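# Hang a T-shirt hanger on the rack rail

## Task

The left gripper starts out holding a hanger that carries a T-shirt. Put that hanger on the rail so its hook sits on the red tape, with the hanger about perpendicular to the rail, and leave it hanging motionless. The shirt must stay about centred on the hanger. Any other hanger must still be on the rail at the end. The rack is loose, so do not shift it; if it tilts more than a little the attempt fails immediately. Nothing may depend on the robot holding it at the end. Release the hanger and move the gripper away once finished.

## Robot and tools

Robot: two arms, left_arm and right_arm, each ending in a parallel gripper. Their names do not match the sides of a camera picture. At the start the left gripper holds the hanger; the right arm is free.

Frame: one scene frame for both arms. Origin on the table top midway between the arms, +z up, +x out over the table, left_arm on the +y side. Positions are in metres, orientations are quaternions written w first (qw, qx, qy, qz). On a gripper, the fingers point along its own +z and open and close along its own y. The reported end_effector_position is the point between the finger pads, just under 1 cm behind the tips. Reported hand positions can be slightly wrong, more so when the arm reaches far.

A row is always 16 plain numbers: left x, y, z, qw, qx, qy, qz, opening, then the same eight for the right arm, even if one arm should not move. Positions and quaternions are absolute poses in the scene frame, not offsets. Opening runs from -1 (closed) to +1 (fully open, 0.087 m). To keep an arm still, repeat the exact pose from the latest result plus the opening it should keep; to keep an orientation fixed, resend the same quaternion every row rather than copying a drifted reading.

execute_actions(actions): a list of up to 15 actions, each a table of up to 15 rows; each row lasts one control step of 1/30 s and an action spans 15 steps, the last row repeating if the table is shorter. An empty list just returns the current state and images. Each target must lie within 0.6 m of that gripper's position at the action's start along each of the gripper's own axes, or the action is rejected for both arms; if the first action fails this, or any action is malformed, nothing runs.

move(target, speed, blocking): target is one 16-number row of absolute poses. Each gripper travels a straight line toward its pose, both finishing together, taking 0.5 to 10 s (cut off at 10 s). speed is the top path speed in m/s, 0.002 to 0.5, default 0.25; turning is capped at twice that in rad/s. Openings are applied when the move begins. The paths ignore obstacles and the other arm, and grippers can lag, wander or overshoot the speed, especially with a nearly straight arm. Faster contact and targets set deeper past a surface push harder. blocking=false returns after 0.5 s while motion continues; then use wait(0) to check, or stop, before sending anything else.

wait(seconds): 0 to 10 s, arms keep their last command; returns early if a running move ends. stop(): brakes a running move; it needs some distance to brake, and the fingers keep going. zoom_image(camera, region): region is [x0, y0, x1, y1] in pixels, origin at the top-left, at most 504 by 504; cameras are cam_high, cam_low, cam_left_wrist, cam_right_wrist, each 504x504. finished_scene(scene): pass the current scene's number to end it for good, after the robot has held the last command; the goal must hold at that moment.

Controller behaviour: each step the commanded pose is clamped to within 70 mm and 16 degrees of the measured pose, then reached by damped inverse kinematics that favours position over orientation. Long moves therefore need several actions; after an action the arm only continues to its last clamped pose. Joint friction can leave the gripper up to about 31 mm off, and very small commands may do nothing. Elbows stop just short of straight. Joint ranges in rad: waist -2.618 to 3.054, shoulder 0 to 3.142, elbow 0 to 3.142, wrist pitch -1.571 to 1.571, wrist yaw -1.571 to 1.571, wrist roll -2.094 to 2.094.

Reading results: the state line gives each arm's pose as left_arm: ... | right_arm: .... Hand target lines show where each gripper is currently being driven. grip_measured is the finger opening on the command scale (last joint value gives it in metres; each gripper may be off by about 1 mm). To keep holding the hanger, command roughly 0.02 below grip_measured; less than that holds more gently. Per-pad force tops out near 20 N, and fast closing can squeeze harder. execute_actions results list positions at some steps; HELD with an arm's label means part of that arm's row was held back. pose unreachable means the clearance check altered or blocked that arm's command. A move adds a move: line with its ending (done, off_target, moving, held, fault) and which limits acted (paced = the pose sent was clipped; held = some steps were blocked, after which the arm may surge faster than speed), plus each gripper's distance from its pose; if only one arm is named, the other finished fine. FAULT lines mean an arm stopped. MOTOR HOT appears from 75 °C; 90 °C stops that arm for 10 s, and 100 °C makes it drop everything and fall, so avoid holding the load longer than needed. The simulation keeps running while you compose replies, with the robot holding its last command, and a loose object may occasionally get a brief push.

Avoid: tipping or shoving the rack, knocking the other hanger off the rail, dropping the hanger, pushing rigid objects off the table, and letting the arms collide or press on each other. Approach the rail slowly, lower the hook onto the red tape, check alignment and shirt position in the images, open the gripper, and withdraw.

Each tool is called after "Emit:" by a JSON object that holds its "fn" and its "kwargs", one argument or row to a line.

## Session

Emit:
{"fn": "execute_actions", "kwargs": {
  "actions": []
}}

Scene clock: 0.00 s.
left_arm: end_effector_position=(+0.3361, +0.0022, +0.4397) grip_measured=-0.837 end_effector_quat_wxyz=(+0.665, +0.093, +0.737, -0.080) | right_arm: end_effector_position=(+0.3408, -0.2372, +0.3614) grip_measured=+1.000 end_effector_quat_wxyz=(+0.702, -0.071, +0.706, +0.061)
Joint positions: left_arm=[-1.004  1.741  2.082 -0.521 -0.958 -0.141  0.007] | right_arm=[-0.008  1.052  1.06  -0.014  0.012 -0.013  0.087]
Joint velocities: left_arm=[-0.002  0.007  0.012 -0.095  0.022  0.007  0.   ] | right_arm=[-0.002  0.017 -0.017 -0.022  0.007  0.037  0.   ]
Hand target (left_arm): +0.336, +0.002, +0.441; +0.666, +0.091, +0.736, -0.082
Hand target (right_arm): +0.341, -0.237, +0.361; +0.702, -0.071, +0.706, +0.061

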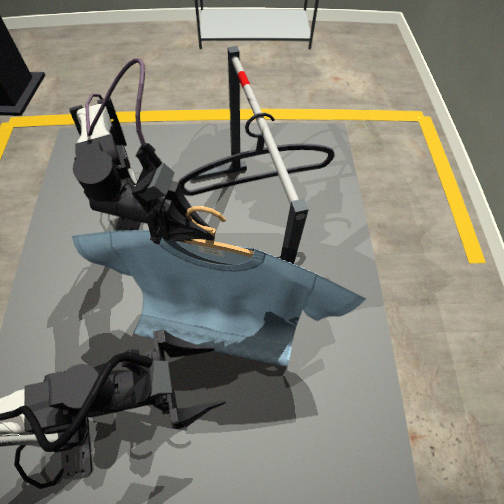

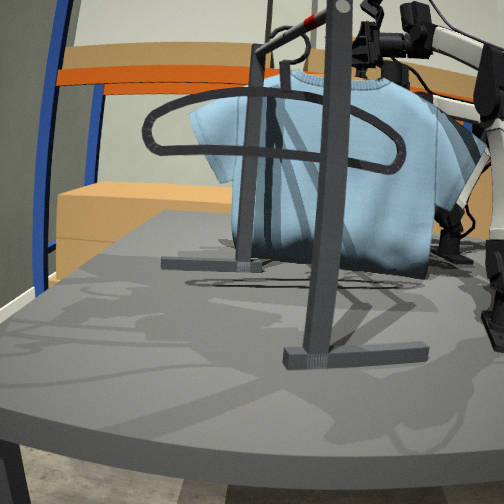

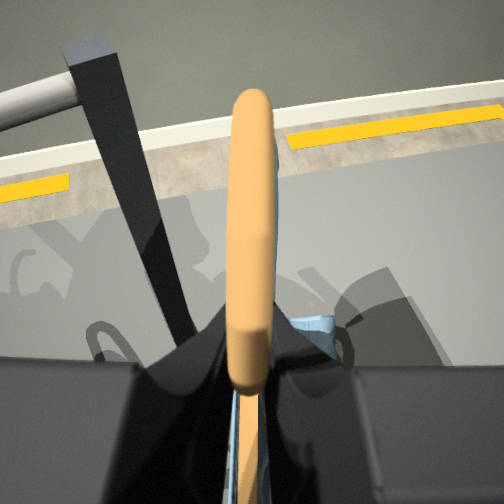

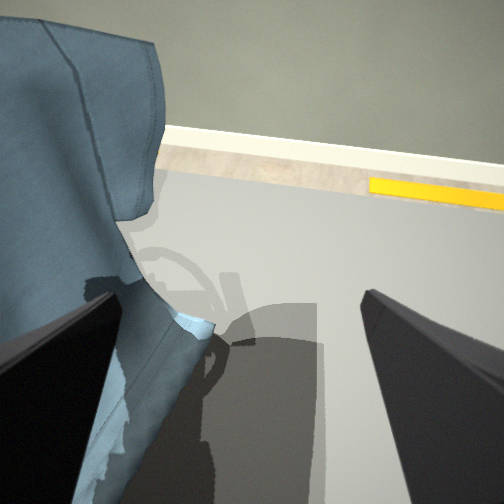

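Emit:
{"fn": "move", "kwargs": {
  "target": [0.16,0.2,0.46,0.665,0.093,0.737,-0.08,-1,0.341,-0.237,0.361,0.702,-0.071,0.706,0.061,1],
  "speed": 0.15
}}

Scene clock: 13.80 s.
left_arm: end_effector_position=(+0.1624, +0.2006, +0.4543) grip_measured=-0.837 end_effector_quat_wxyz=(+0.679, +0.158, +0.698, -0.164) | right_arm: end_effector_position=(+0.3408, -0.2372, +0.3614) grip_measured=+1.000 end_effector_quat_wxyz=(+0.702, -0.071, +0.706, +0.061)
Joint positions: left_arm=[-1.796  1.077  1.775 -1.421 -1.533 -0.737  0.007] | right_arm=[-0.008  1.052  1.06  -0.014  0.012 -0.013  0.087]
Joint velocities: left_arm=[ 0.022  0.085  0.061 -0.168 -0.051 -0.11   0.001] | right_arm=[ 0.012  0.007 -0.007 -0.037  0.022  0.066  0.   ]
Hand target (left_arm): +0.160, +0.197, +0.458; +0.686, +0.157, +0.692, -0.159
Hand target (right_arm): +0.341, -0.237, +0.361; +0.702, -0.071, +0.706, +0.061
Off the commanded pose (left_arm): 0.006 m, 13 deg.
Off the commanded pose (right_arm): 0.001 m, 0 deg.
joint sent to its limit (left arm) — the command would take joint 5 (wrist yaw) past its lower limit, so that joint was sent only as far as its limit.
move: off_target (left_arm)

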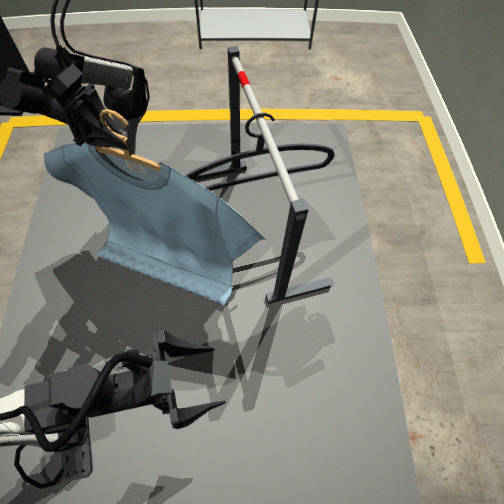

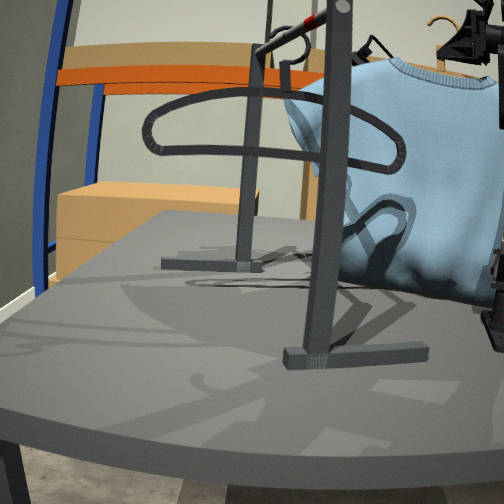

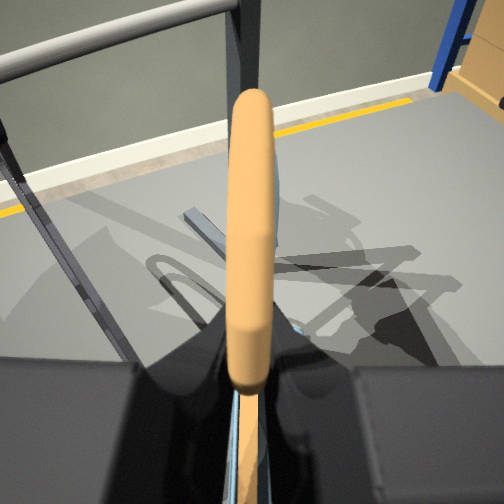

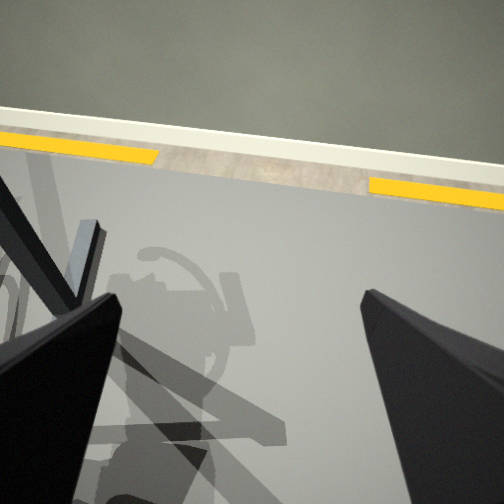

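Emit:
{"fn": "move", "kwargs": {
  "target": [0.2,0.36,0.5,0.701,-0.092,0.701,0.092,-1,0.341,-0.237,0.361,0.702,-0.071,0.706,0.061,1],
  "speed": 0.12
}}

Scene clock: 26.73 s.
left_arm: end_effector_position=(+0.1993, +0.3641, +0.4910) grip_measured=-0.837 end_effector_quat_wxyz=(+0.692, -0.118, +0.709, +0.069) | right_arm: end_effector_position=(+0.3408, -0.2372, +0.3614) grip_measured=+1.000 end_effector_quat_wxyz=(+0.702, -0.071, +0.706, +0.061)
Joint positions: left_arm=[ 1.426  0.756  1.897 -1.197  0.954 -0.02   0.007] | right_arm=[-0.008  1.052  1.06  -0.014  0.012 -0.013  0.087]
Joint velocities: left_arm=[-0.002 -0.012 -0.012 -0.007  0.037  0.007 -0.001] | right_arm=[-0.007  0.002 -0.002 -0.007 -0.022 -0.007  0.   ]
Hand target (left_arm): +0.198, +0.356, +0.500; +0.701, -0.097, +0.701, +0.085
Hand target (right_arm): +0.341, -0.237, +0.361; +0.702, -0.071, +0.706, +0.061
Off the commanded pose (left_arm): 0.010 m, 4 deg.
Off the commanded pose (right_arm): 0.001 m, 0 deg.
move: off_target (left_arm); limits=paced

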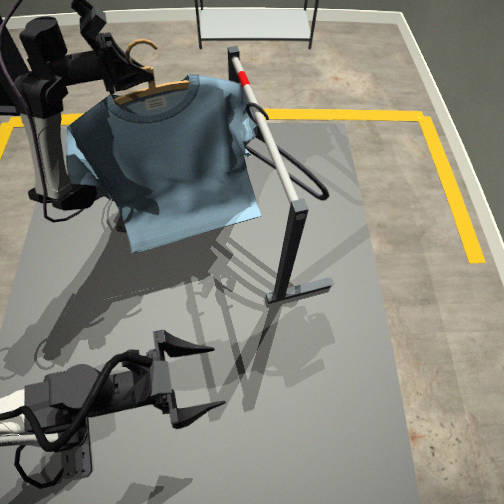

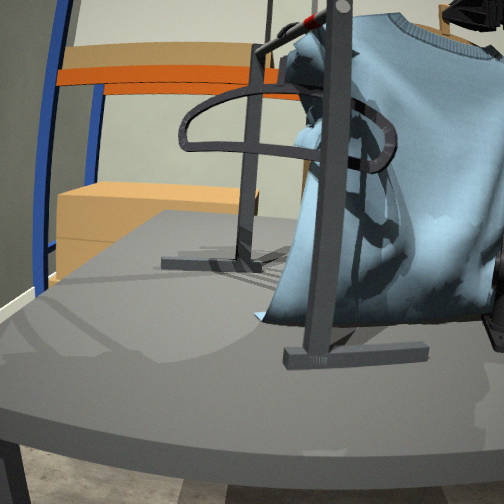

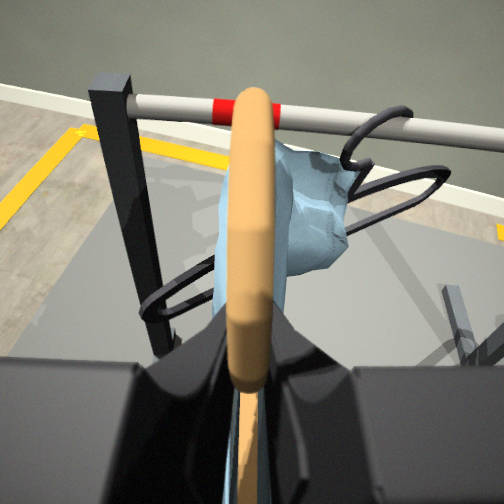

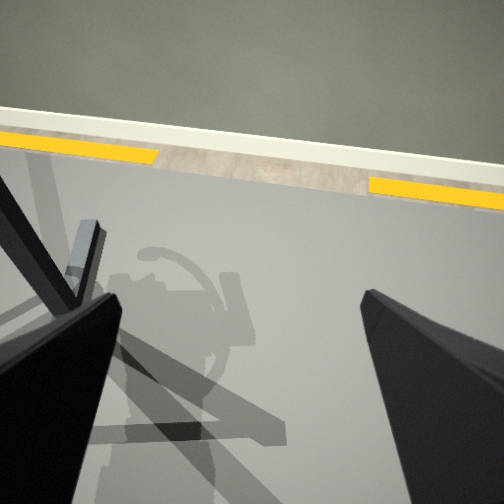

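Emit:
{"fn": "move", "kwargs": {
  "target": [0.2,0.36,0.5,0.701,-0.092,0.701,0.092,-1,0.33,0.1,0.40,0.707,0,0.707,0,-1],
  "speed": 0.2
}}

Scene clock: 37.87 s.
left_arm: end_effector_position=(+0.2007, +0.3631, +0.4898) grip_measured=-0.837 end_effector_quat_wxyz=(+0.691, -0.113, +0.711, +0.070) | right_arm: end_effector_position=(+0.3344, +0.0994, +0.3929) grip_measured=-0.978 end_effector_quat_wxyz=(+0.706, -0.009, +0.708, -0.006)
Joint positions: left_arm=[ 1.453  0.756  1.897 -1.206  0.987 -0.004  0.007] | right_arm=[ 0.92   2.059  2.178 -0.126  1.126 -0.015  0.001]
Joint velocities: left_arm=[ 0.012  0.002  0.007  0.037  0.007 -0.037 -0.   ] | right_arm=[-0.017  0.007 -0.007 -0.066  0.007  0.007  0.001]
Hand target (left_arm): +0.200, +0.360, +0.500; +0.701, -0.092, +0.702, +0.092
Hand target (right_arm): +0.332, +0.100, +0.399; +0.708, -0.002, +0.706, -0.002
Off the commanded pose (left_arm): 0.011 m, 4 deg.
Off the commanded pose (right_arm): 0.008 m, 1 deg.
move: off_target (left_arm)

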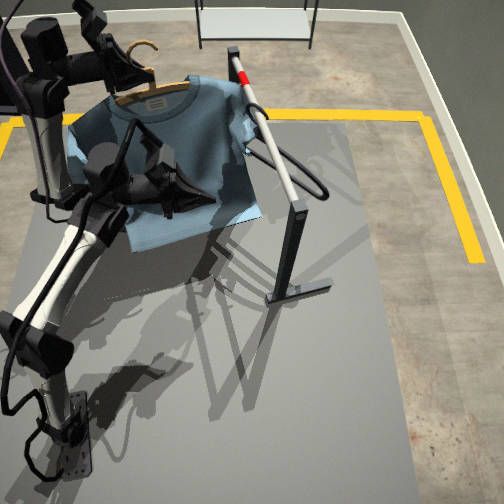

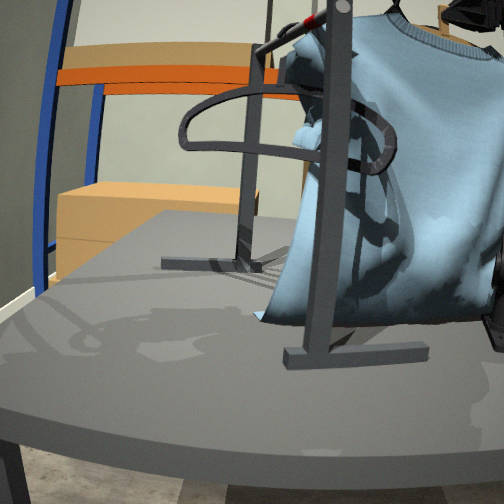

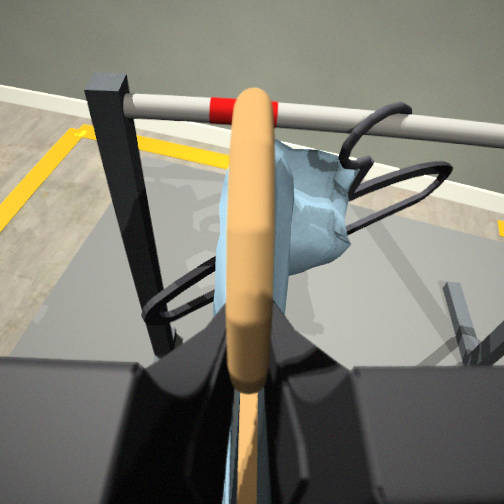

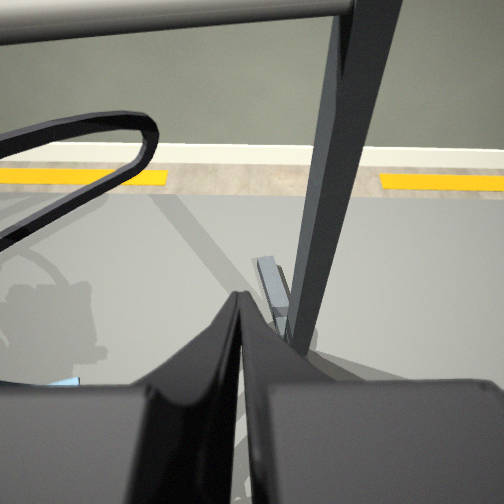

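Emit:
{"fn": "move", "kwargs": {
  "target": [0.2,0.36,0.5,0.701,-0.092,0.701,0.092,-1,0.42,0.19,0.40,0.707,0,0.707,0,-1],
  "speed": 0.15
}}

Scene clock: 47.10 s.
left_arm: end_effector_position=(+0.2006, +0.3629, +0.4894) grip_measured=-0.837 end_effector_quat_wxyz=(+0.690, -0.114, +0.711, +0.069) | right_arm: end_effector_position=(+0.4149, +0.1950, +0.3814) grip_measured=-0.978 end_effector_quat_wxyz=(+0.766, -0.070, +0.632, +0.090)
Joint positions: left_arm=[ 1.453  0.756  1.897 -1.209  0.988 -0.003  0.007] | right_arm=[ 0.829  2.598  2.848  0.024  0.791 -0.192  0.001]
Joint velocities: left_arm=[ 0.017 -0.002  0.012  0.007  0.095  0.007 -0.001] | right_arm=[-0.002 -0.012 -0.017 -0.037  0.007 -0.051 -0.001]
Hand target (left_arm): +0.200, +0.360, +0.500; +0.700, -0.092, +0.702, +0.092
Hand target (right_arm): +0.420, +0.187, +0.397; +0.777, -0.056, +0.619, +0.099
Off the commanded pose (left_arm): 0.011 m, 4 deg.
Off the commanded pose (right_arm): 0.020 m, 17 deg; orientation clipped at the last step of the last action.
elbow stopped short (right arm): the move would have taken joint 3 (elbow) straighter than the controller allows; a more bent joint 3 avoids this.
move: off_target (left_arm, right_arm); limits=paced

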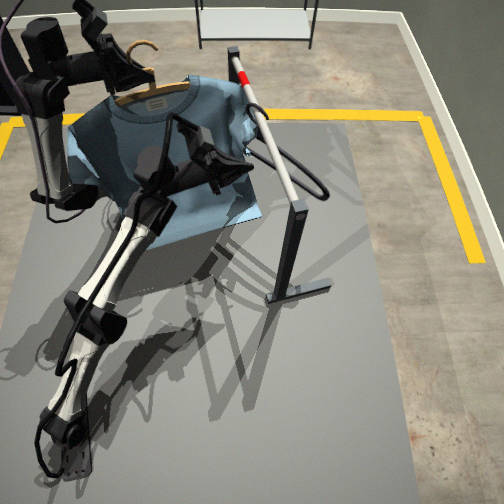

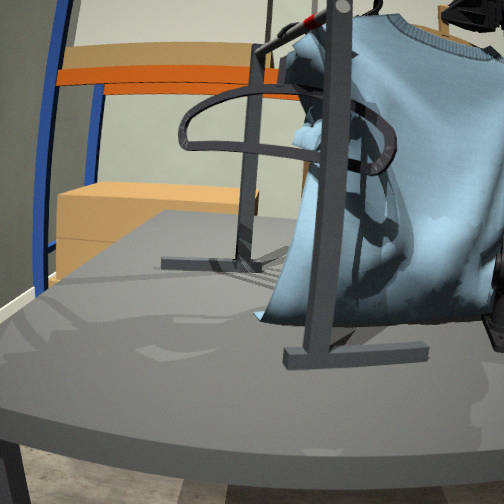

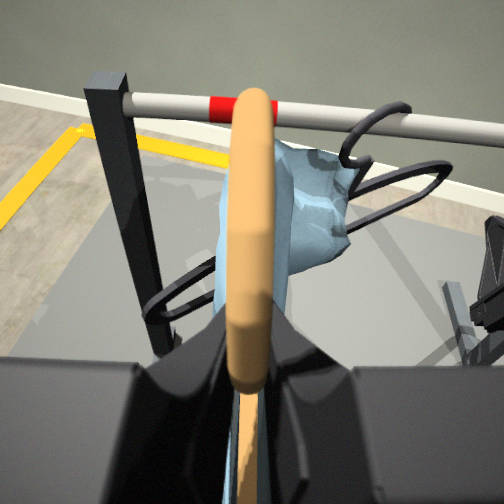

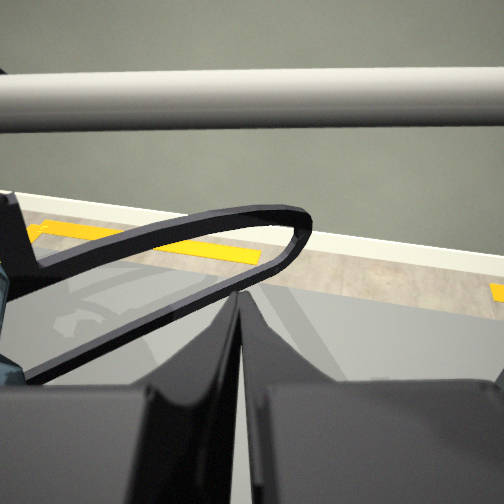

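Emit:
{"fn": "move", "kwargs": {
  "target": [0.07,0.42,0.5,0.683,-0.183,0.683,0.183,-1,0.341,-0.237,0.361,0.702,-0.071,0.706,0.061,1],
  "speed": 0.15
}}

Scene clock: 55.07 s.
left_arm: end_effector_position=(+0.0793, +0.4198, +0.4912) grip_measured=-0.837 end_effector_quat_wxyz=(+0.665, -0.183, +0.701, +0.180) | right_arm: end_effector_position=(+0.3397, -0.2325, +0.3716) grip_measured=+1.000 end_effector_quat_wxyz=(+0.708, -0.072, +0.700, +0.063)
Joint positions: left_arm=[ 0.496  0.756  2.19  -1.486 -0.23  -0.004  0.007] | right_arm=[ 0.011  1.055  1.086 -0.021  0.028 -0.014  0.087]
Joint velocities: left_arm=[ 0.002 -0.012 -0.002  0.007 -0.037  0.037 -0.001] | right_arm=[-0.002  0.007 -0.002  0.081 -0.051  0.007  0.   ]
Hand target (left_arm): +0.069, +0.419, +0.499; +0.682, -0.181, +0.684, +0.185
Hand target (right_arm): +0.338, -0.236, +0.363; +0.702, -0.071, +0.706, +0.063
Off the commanded pose (left_arm): 0.013 m, 3 deg.
Off the commanded pose (right_arm): 0.012 m, 1 deg.
move: off_target (left_arm, right_arm)

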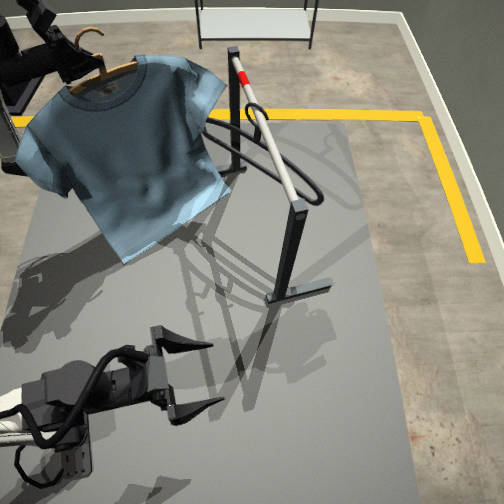

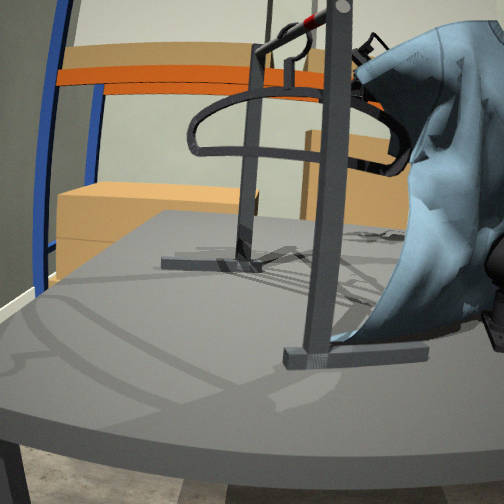

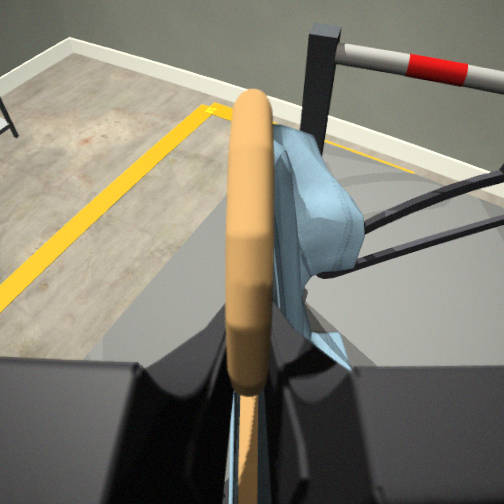

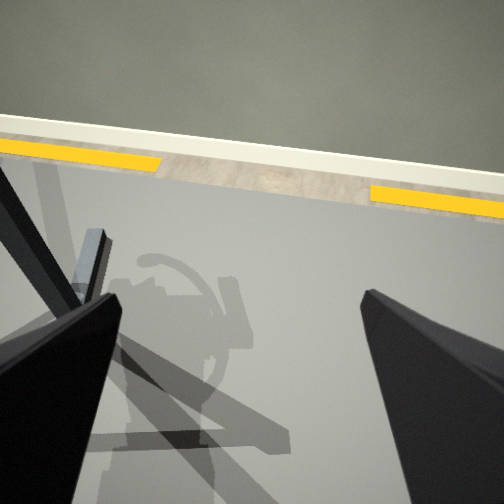

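Emit:
{"fn": "move", "kwargs": {
  "target": [0.2,0.36,0.5,0.701,-0.092,0.701,0.092,-1,0.341,-0.237,0.361,0.702,-0.071,0.706,0.061,1],
  "speed": 0.1
}}

Scene clock: 61.57 s.
left_arm: end_effector_position=(+0.1989, +0.3637, +0.4932) grip_measured=-0.837 end_effector_quat_wxyz=(+0.692, -0.112, +0.708, +0.085) | right_arm: end_effector_position=(+0.3395, -0.2318, +0.3714) grip_measured=+1.000 end_effector_quat_wxyz=(+0.707, -0.074, +0.700, +0.065)
Joint positions: left_arm=[ 1.46   0.756  1.913 -1.205  0.973  0.005  0.007] | right_arm=[ 0.011  1.055  1.086 -0.021  0.023 -0.014  0.087]
Joint velocities: left_arm=[ 0.027 -0.007 -0.027 -0.037 -0.007 -0.037 -0.   ] | right_arm=[ 0.012  0.017 -0.007  0.081 -0.037  0.022  0.   ]
Hand target (left_arm): +0.201, +0.360, +0.500; +0.701, -0.094, +0.701, +0.090
Hand target (right_arm): +0.341, -0.237, +0.361; +0.702, -0.071, +0.706, +0.061
Off the commanded pose (left_arm): 0.008 m, 3 deg.
Off the commanded pose (right_arm): 0.012 m, 1 deg.
move: off_target (left_arm, right_arm)

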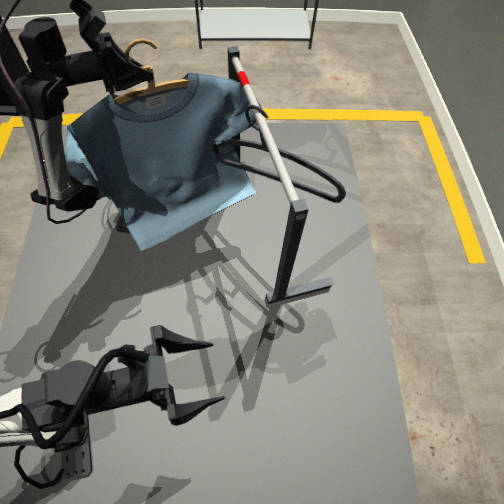

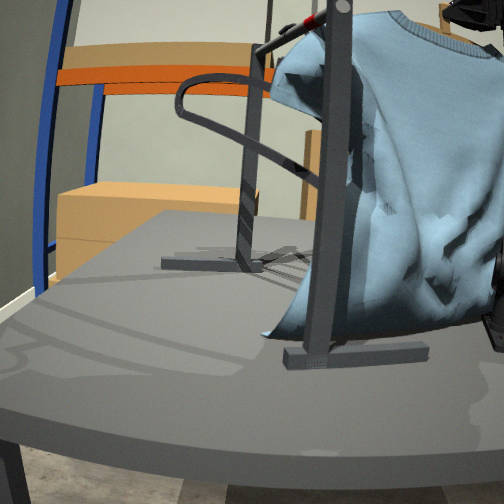

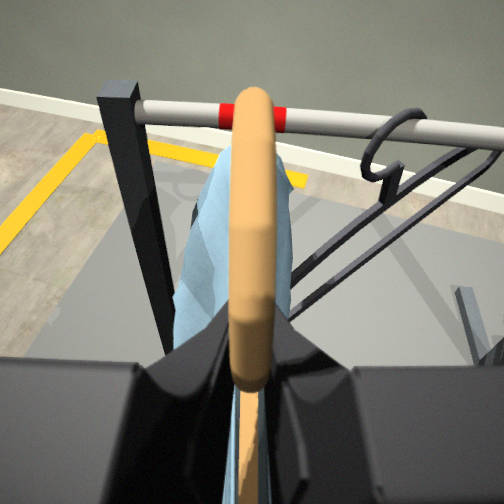

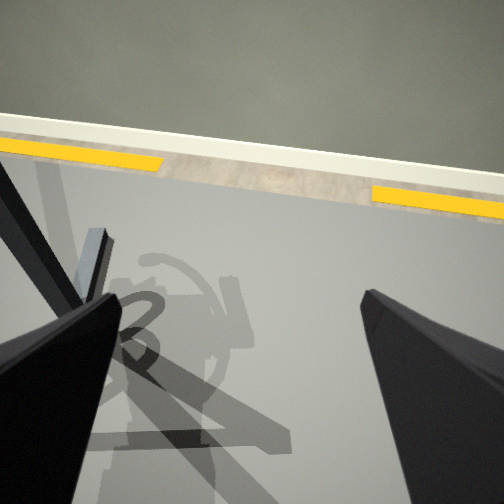

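Emit:
{"fn": "move", "kwargs": {
  "target": [0.19,0.27,0.48,0.697,-0.123,0.697,0.123,-1,0.341,-0.237,0.361,0.702,-0.071,0.706,0.061,1],
  "speed": 0.1
}}

Emit:
{"fn": "move", "kwargs": {
  "target": [0.24,0.375,0.47,0.701,-0.092,0.701,0.092,-1,0.341,-0.237,0.361,0.702,-0.071,0.706,0.061,1],
  "speed": 0.1
}}

Scene clock: 67.73 s.
left_arm: end_effector_position=(+0.1905, +0.2802, +0.4802) grip_measured=-0.837 end_effector_quat_wxyz=(+0.694, -0.130, +0.698, +0.121) | right_arm: end_effector_position=(+0.3395, -0.2317, +0.3714) grip_measured=+1.000 end_effector_quat_wxyz=(+0.707, -0.074, +0.700, +0.065)
Joint positions: left_arm=[ 1.632  0.658  2.132 -1.492  1.069  0.004  0.007] | right_arm=[ 0.011  1.055  1.086 -0.021  0.023 -0.014  0.087]
Joint velocities: left_arm=[-0.002 -0.017  0.017 -0.066 -0.051 -0.022 -0.   ] | right_arm=[ 0.012 -0.022 -0.002  0.022 -0.007 -0.066  0.   ]
Hand target (left_arm): +0.191, +0.270, +0.480; +0.697, -0.123, +0.696, +0.123
Hand target (right_arm): +0.341, -0.237, +0.361; +0.702, -0.071, +0.706, +0.061
Off the commanded pose (left_arm): 0.010 m, 1 deg.
Off the commanded pose (right_arm): 0.012 m, 1 deg.
move: off_target (right_arm)

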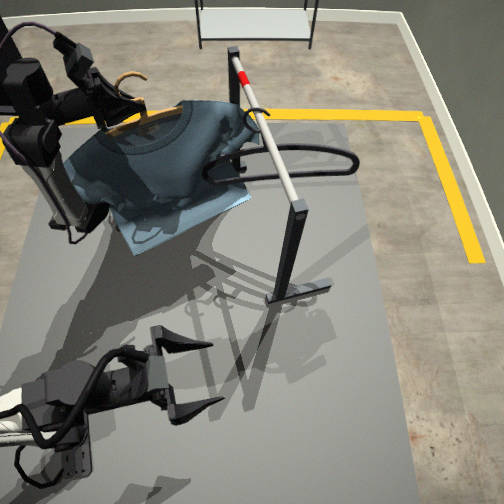

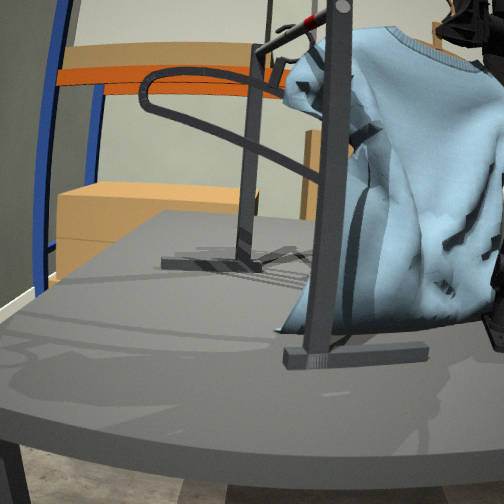

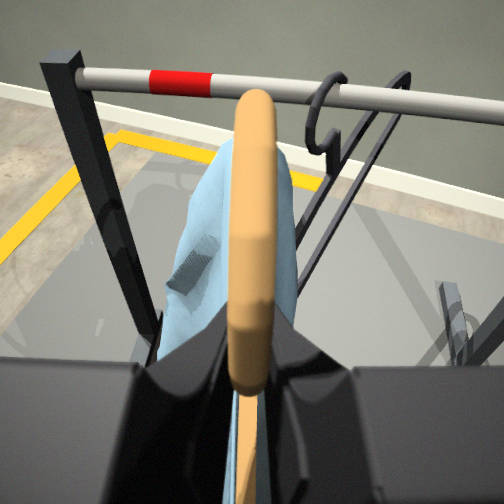

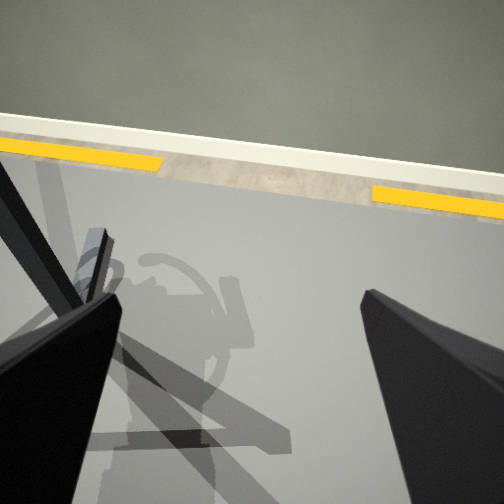

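Scene clock: 69.40 s.
left_arm: end_effector_position=(+0.2314, +0.3798, +0.4683) grip_measured=-0.837 end_effector_quat_wxyz=(+0.696, -0.140, +0.694, +0.120) | right_arm: end_effector_position=(+0.3395, -0.2317, +0.3714) grip_measured=+1.000 end_effector_quat_wxyz=(+0.707, -0.074, +0.700, +0.065)
Joint positions: left_arm=[ 2.137  0.668  1.761 -1.255  1.561  0.135  0.007] | right_arm=[ 0.011  1.055  1.086 -0.021  0.023 -0.014  0.087]
Joint velocities: left_arm=[ 0.027 -0.017  0.017  0.081  0.066 -0.11   0.001] | right_arm=[-0.022  0.007  0.017  0.051 -0.022  0.022  0.   ]
Hand target (left_arm): +0.235, +0.374, +0.470; +0.696, -0.128, +0.695, +0.127
Hand target (right_arm): +0.341, -0.237, +0.361; +0.702, -0.071, +0.706, +0.061
Off the commanded pose (left_arm): 0.010 m, 6 deg.
Off the commanded pose (right_arm): 0.012 m, 1 deg.
joint sent to its limit (left arm) — the command would take joint 5 (wrist yaw) past its upper limit, so that joint was sent only as far as its limit.
move: off_target (left_arm, right_arm)

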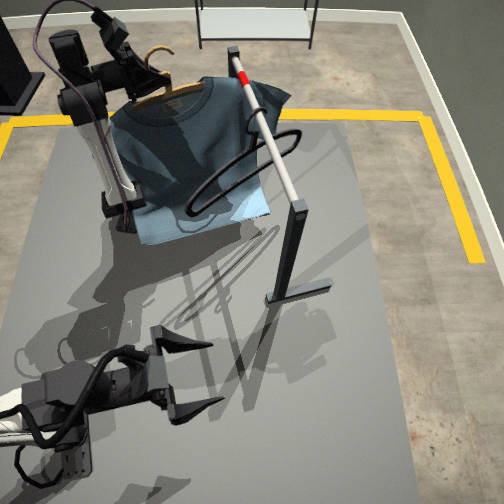

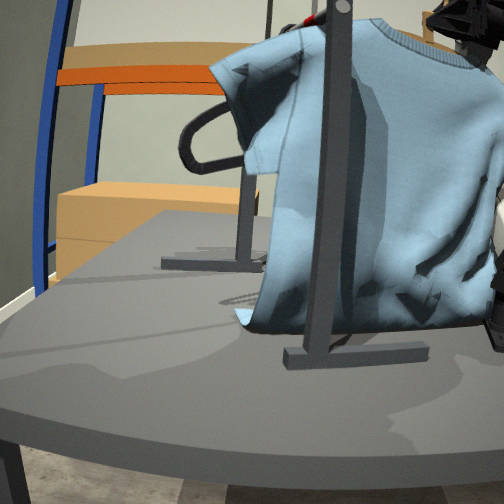

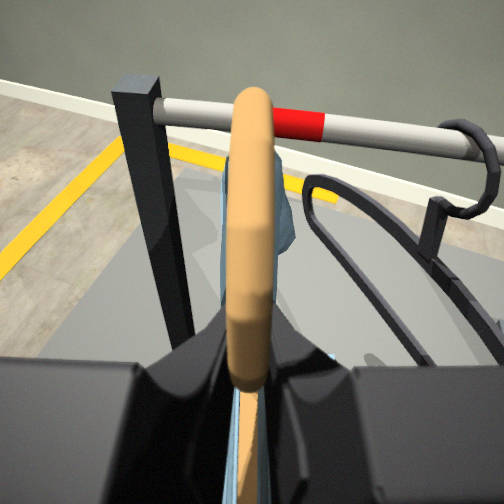

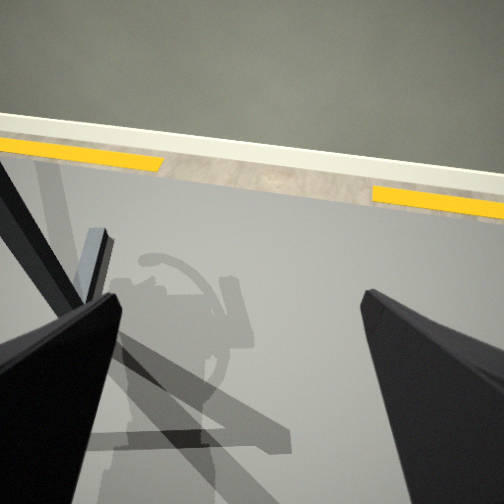

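Emit:
{"fn": "move", "kwargs": {
  "target": [0.32,0.395,0.47,0.701,-0.092,0.701,0.092,-1,0.341,-0.237,0.361,0.702,-0.071,0.706,0.061,1],
  "speed": 0.06
}}

Scene clock: 80.77 s.
left_arm: end_effector_position=(+0.3151, +0.3972, +0.4707) grip_measured=-0.837 end_effector_quat_wxyz=(+0.628, -0.326, +0.628, +0.324) | right_arm: end_effector_position=(+0.3395, -0.2317, +0.3714) grip_measured=+1.000 end_effector_quat_wxyz=(+0.707, -0.074, +0.700, +0.065)
Joint positions: left_arm=[ 2.742  0.564  2.179 -1.398  1.581 -0.219  0.007] | right_arm=[ 0.011  1.055  1.086 -0.021  0.023 -0.014  0.087]
Joint velocities: left_arm=[-0.007  0.002 -0.012 -0.007 -0.066 -0.007 -0.002] | right_arm=[-0.002 -0.012  0.007 -0.037 -0.051 -0.007  0.   ]
Hand target (left_arm): +0.320, +0.397, +0.469; +0.625, -0.329, +0.627, +0.328
Hand target (right_arm): +0.341, -0.237, +0.361; +0.702, -0.071, +0.706, +0.061
Off the commanded pose (left_arm): 0.005 m, 40 deg; orientation clipped at the last step of the last action.
Off the commanded pose (right_arm): 0.012 m, 1 deg.
joint sent to its limit (left arm) — the command would take joint 5 (wrist yaw) past its upper limit, so that joint was sent only as far as its limit.
move: off_target (left_arm, right_arm); limits=paced

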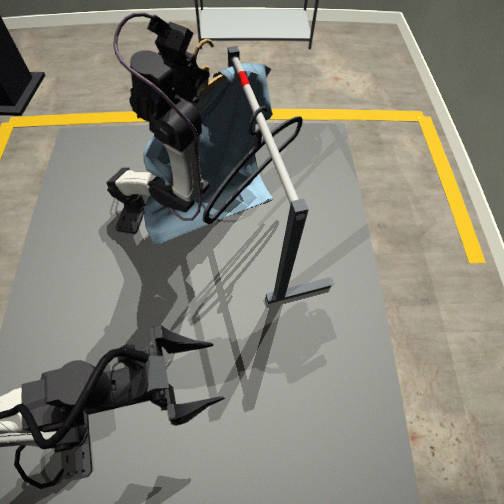

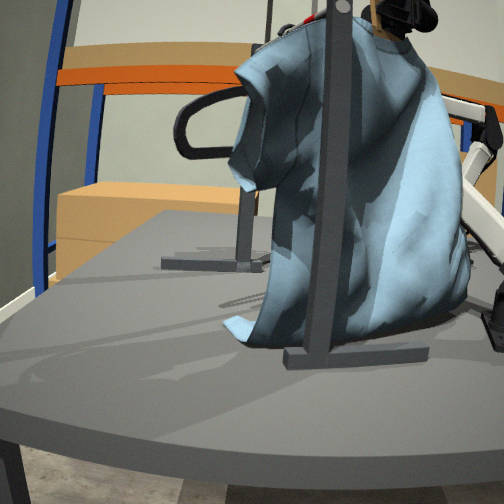

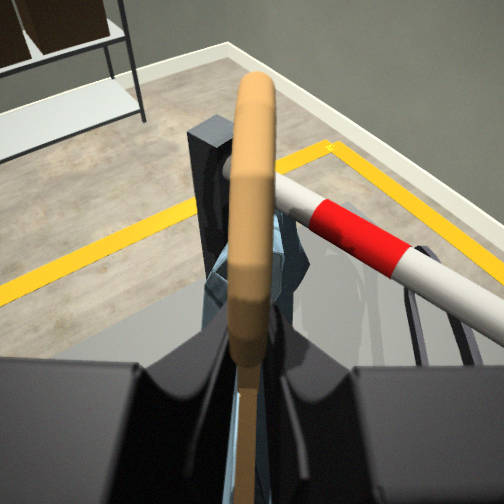

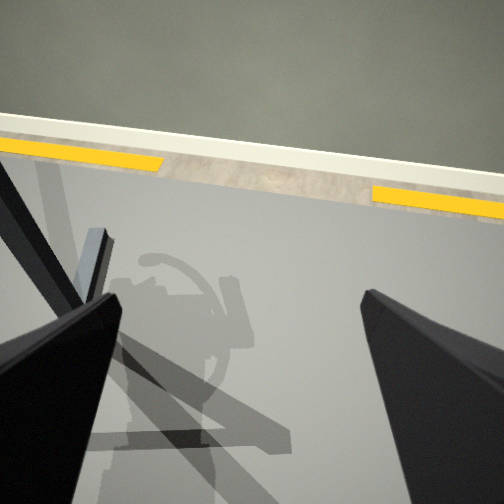

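Emit:
{"fn": "move", "kwargs": {
  "target": [0.2,0.36,0.47,0.701,-0.092,0.701,0.092,-1,0.341,-0.237,0.361,0.702,-0.071,0.706,0.061,1],
  "speed": 0.08
}}

Emit:
{"fn": "move", "kwargs": {
  "target": [0.09,0.335,0.47,0.701,-0.092,0.701,0.092,-1,0.341,-0.237,0.361,0.702,-0.071,0.706,0.061,1],
  "speed": 0.08
}}

Emit:
{"fn": "move", "kwargs": {
  "target": [0.30,0.39,0.47,0.701,-0.092,0.701,0.092,-1,0.341,-0.237,0.361,0.702,-0.071,0.706,0.061,1],
  "speed": 0.08
}}

Scene clock: 96.80 s.
left_arm: end_effector_position=(+0.1996, +0.3578, +0.4667) grip_measured=-0.838 end_effector_quat_wxyz=(+0.692, -0.101, +0.710, +0.081) | right_arm: end_effector_position=(+0.3395, -0.2317, +0.3714) grip_measured=+1.000 end_effector_quat_wxyz=(+0.707, -0.074, +0.700, +0.065)
Joint positions: left_arm=[ 1.472  0.645  1.736 -1.144  1.007  0.021  0.007] | right_arm=[ 0.011  1.055  1.086 -0.021  0.023 -0.014  0.087]
Joint velocities: left_arm=[ 0.002  0.002  0.002  0.051 -0.081  0.037 -0.001] | right_arm=[-0.007 -0.012  0.002  0.066 -0.022 -0.066  0.   ]
Hand target (left_arm): +0.198, +0.357, +0.469; +0.698, -0.092, +0.704, +0.092
Hand target (right_arm): +0.341, -0.237, +0.361; +0.702, -0.071, +0.706, +0.061
Off the commanded pose (left_arm): 0.004 m, 2 deg.
Off the commanded pose (right_arm): 0.012 m, 1 deg.
move: off_target (right_arm)

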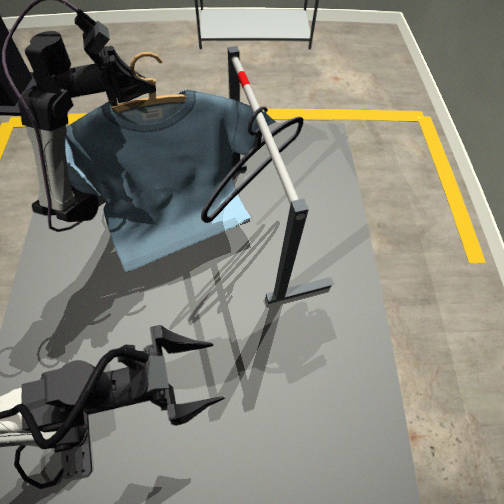

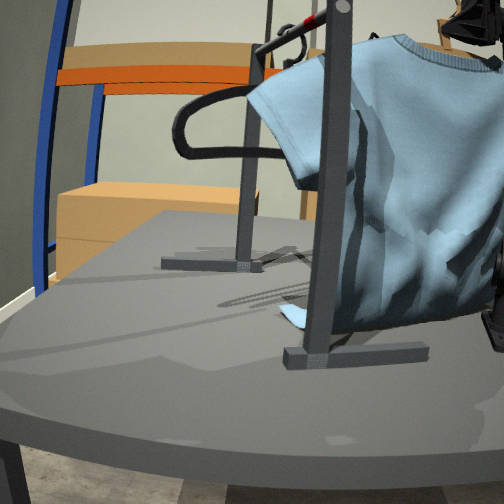

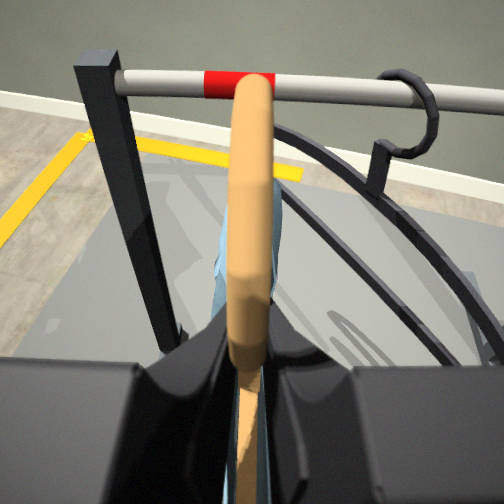

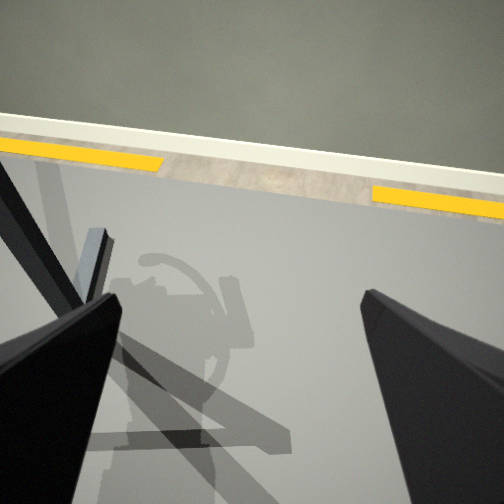

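Scene clock: 98.73 s.
left_arm: end_effector_position=(+0.0988, +0.3376, +0.4637) grip_measured=-0.838 end_effector_quat_wxyz=(+0.686, -0.097, +0.716, +0.086) | right_arm: end_effector_position=(+0.3395, -0.2317, +0.3714) grip_measured=+1.000 end_effector_quat_wxyz=(+0.707, -0.074, +0.700, +0.065)
Joint positions: left_arm=[ 0.779  0.609  2.005 -1.442  0.313  0.004  0.007] | right_arm=[ 0.011  1.055  1.086 -0.021  0.023 -0.014  0.087]
Joint velocities: left_arm=[ 0.007  0.002 -0.007 -0.051  0.007  0.007  0.   ] | right_arm=[ 0.017 -0.022  0.002  0.037 -0.022  0.037  0.   ]
Hand target (left_arm): +0.090, +0.334, +0.469; +0.700, -0.091, +0.702, +0.093
Hand target (right_arm): +0.341, -0.237, +0.361; +0.702, -0.071, +0.706, +0.061
Off the commanded pose (left_arm): 0.011 m, 3 deg.
Off the commanded pose (right_arm): 0.012 m, 1 deg.
move: off_target (left_arm, right_arm)

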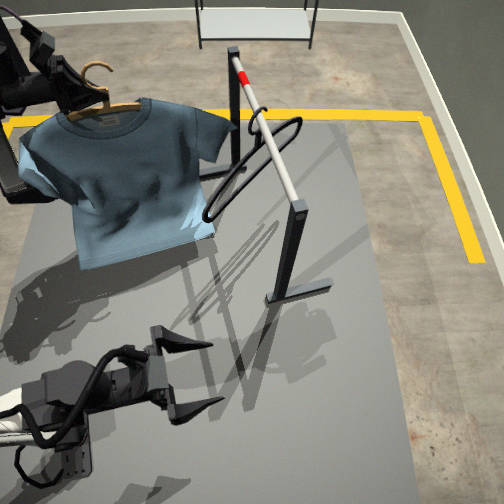

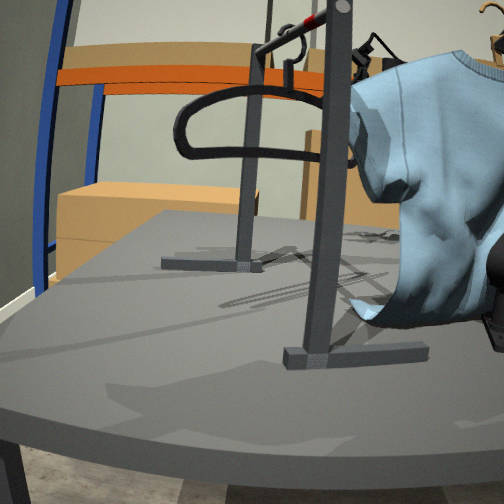

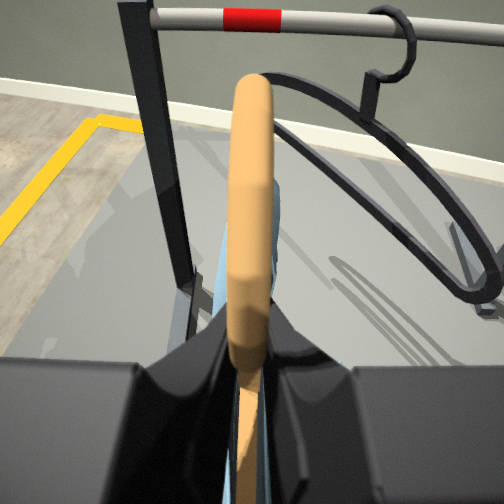

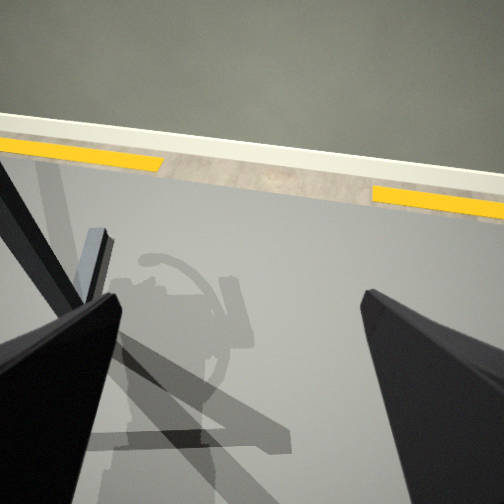

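Scene clock: 102.00 s.
left_arm: end_effector_position=(+0.3038, +0.3876, +0.4671) grip_measured=-0.837 end_effector_quat_wxyz=(+0.630, -0.285, +0.649, +0.318) | right_arm: end_effector_position=(+0.3395, -0.2317, +0.3714) grip_measured=+1.000 end_effector_quat_wxyz=(+0.707, -0.074, +0.700, +0.065)
Joint positions: left_arm=[ 2.668  0.479  1.981 -1.151  1.581 -0.297  0.007] | right_arm=[ 0.011  1.055  1.086 -0.021  0.023 -0.014  0.087]
Joint velocities: left_arm=[-0.017 -0.002  0.002  0.007 -0.007 -0.11  -0.   ] | right_arm=[ 0.012 -0.032  0.017  0.022  0.007 -0.081  0.   ]
Hand target (left_arm): +0.301, +0.393, +0.470; +0.632, -0.296, +0.643, +0.314
Hand target (right_arm): +0.341, -0.237, +0.361; +0.702, -0.071, +0.706, +0.061
Off the commanded pose (left_arm): 0.005 m, 36 deg; orientation clipped at the last step of the last action.
Off the commanded pose (right_arm): 0.012 m, 1 deg.
joint sent to its limit (left arm) — the command would take joint 5 (wrist yaw) past its upper limit, so that joint was sent only as far as its limit.
move: off_target (left_arm, right_arm); limits=paced

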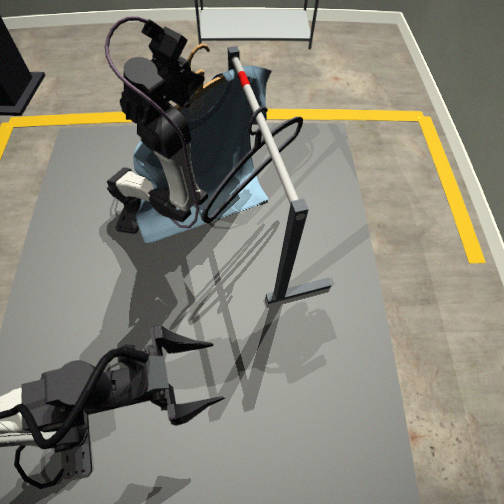

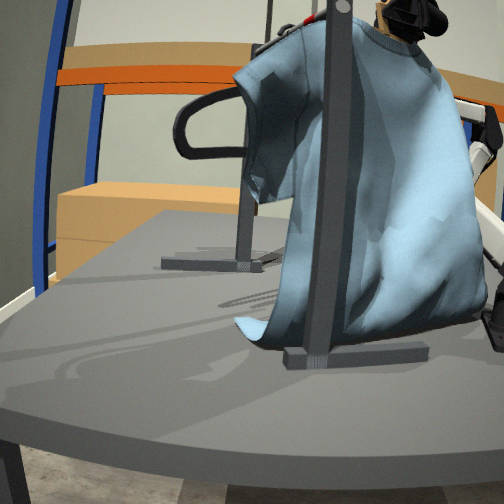

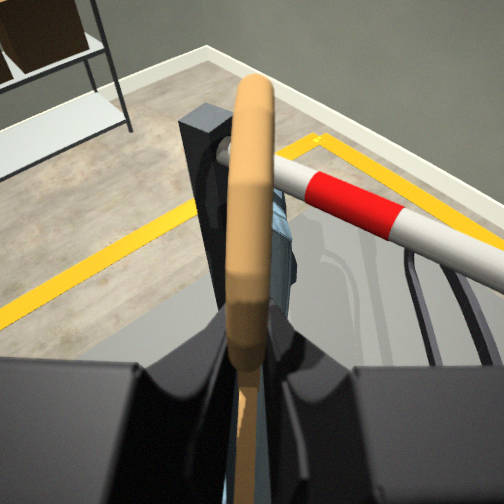

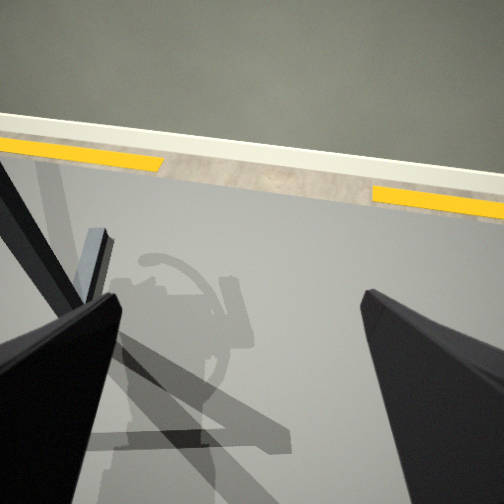

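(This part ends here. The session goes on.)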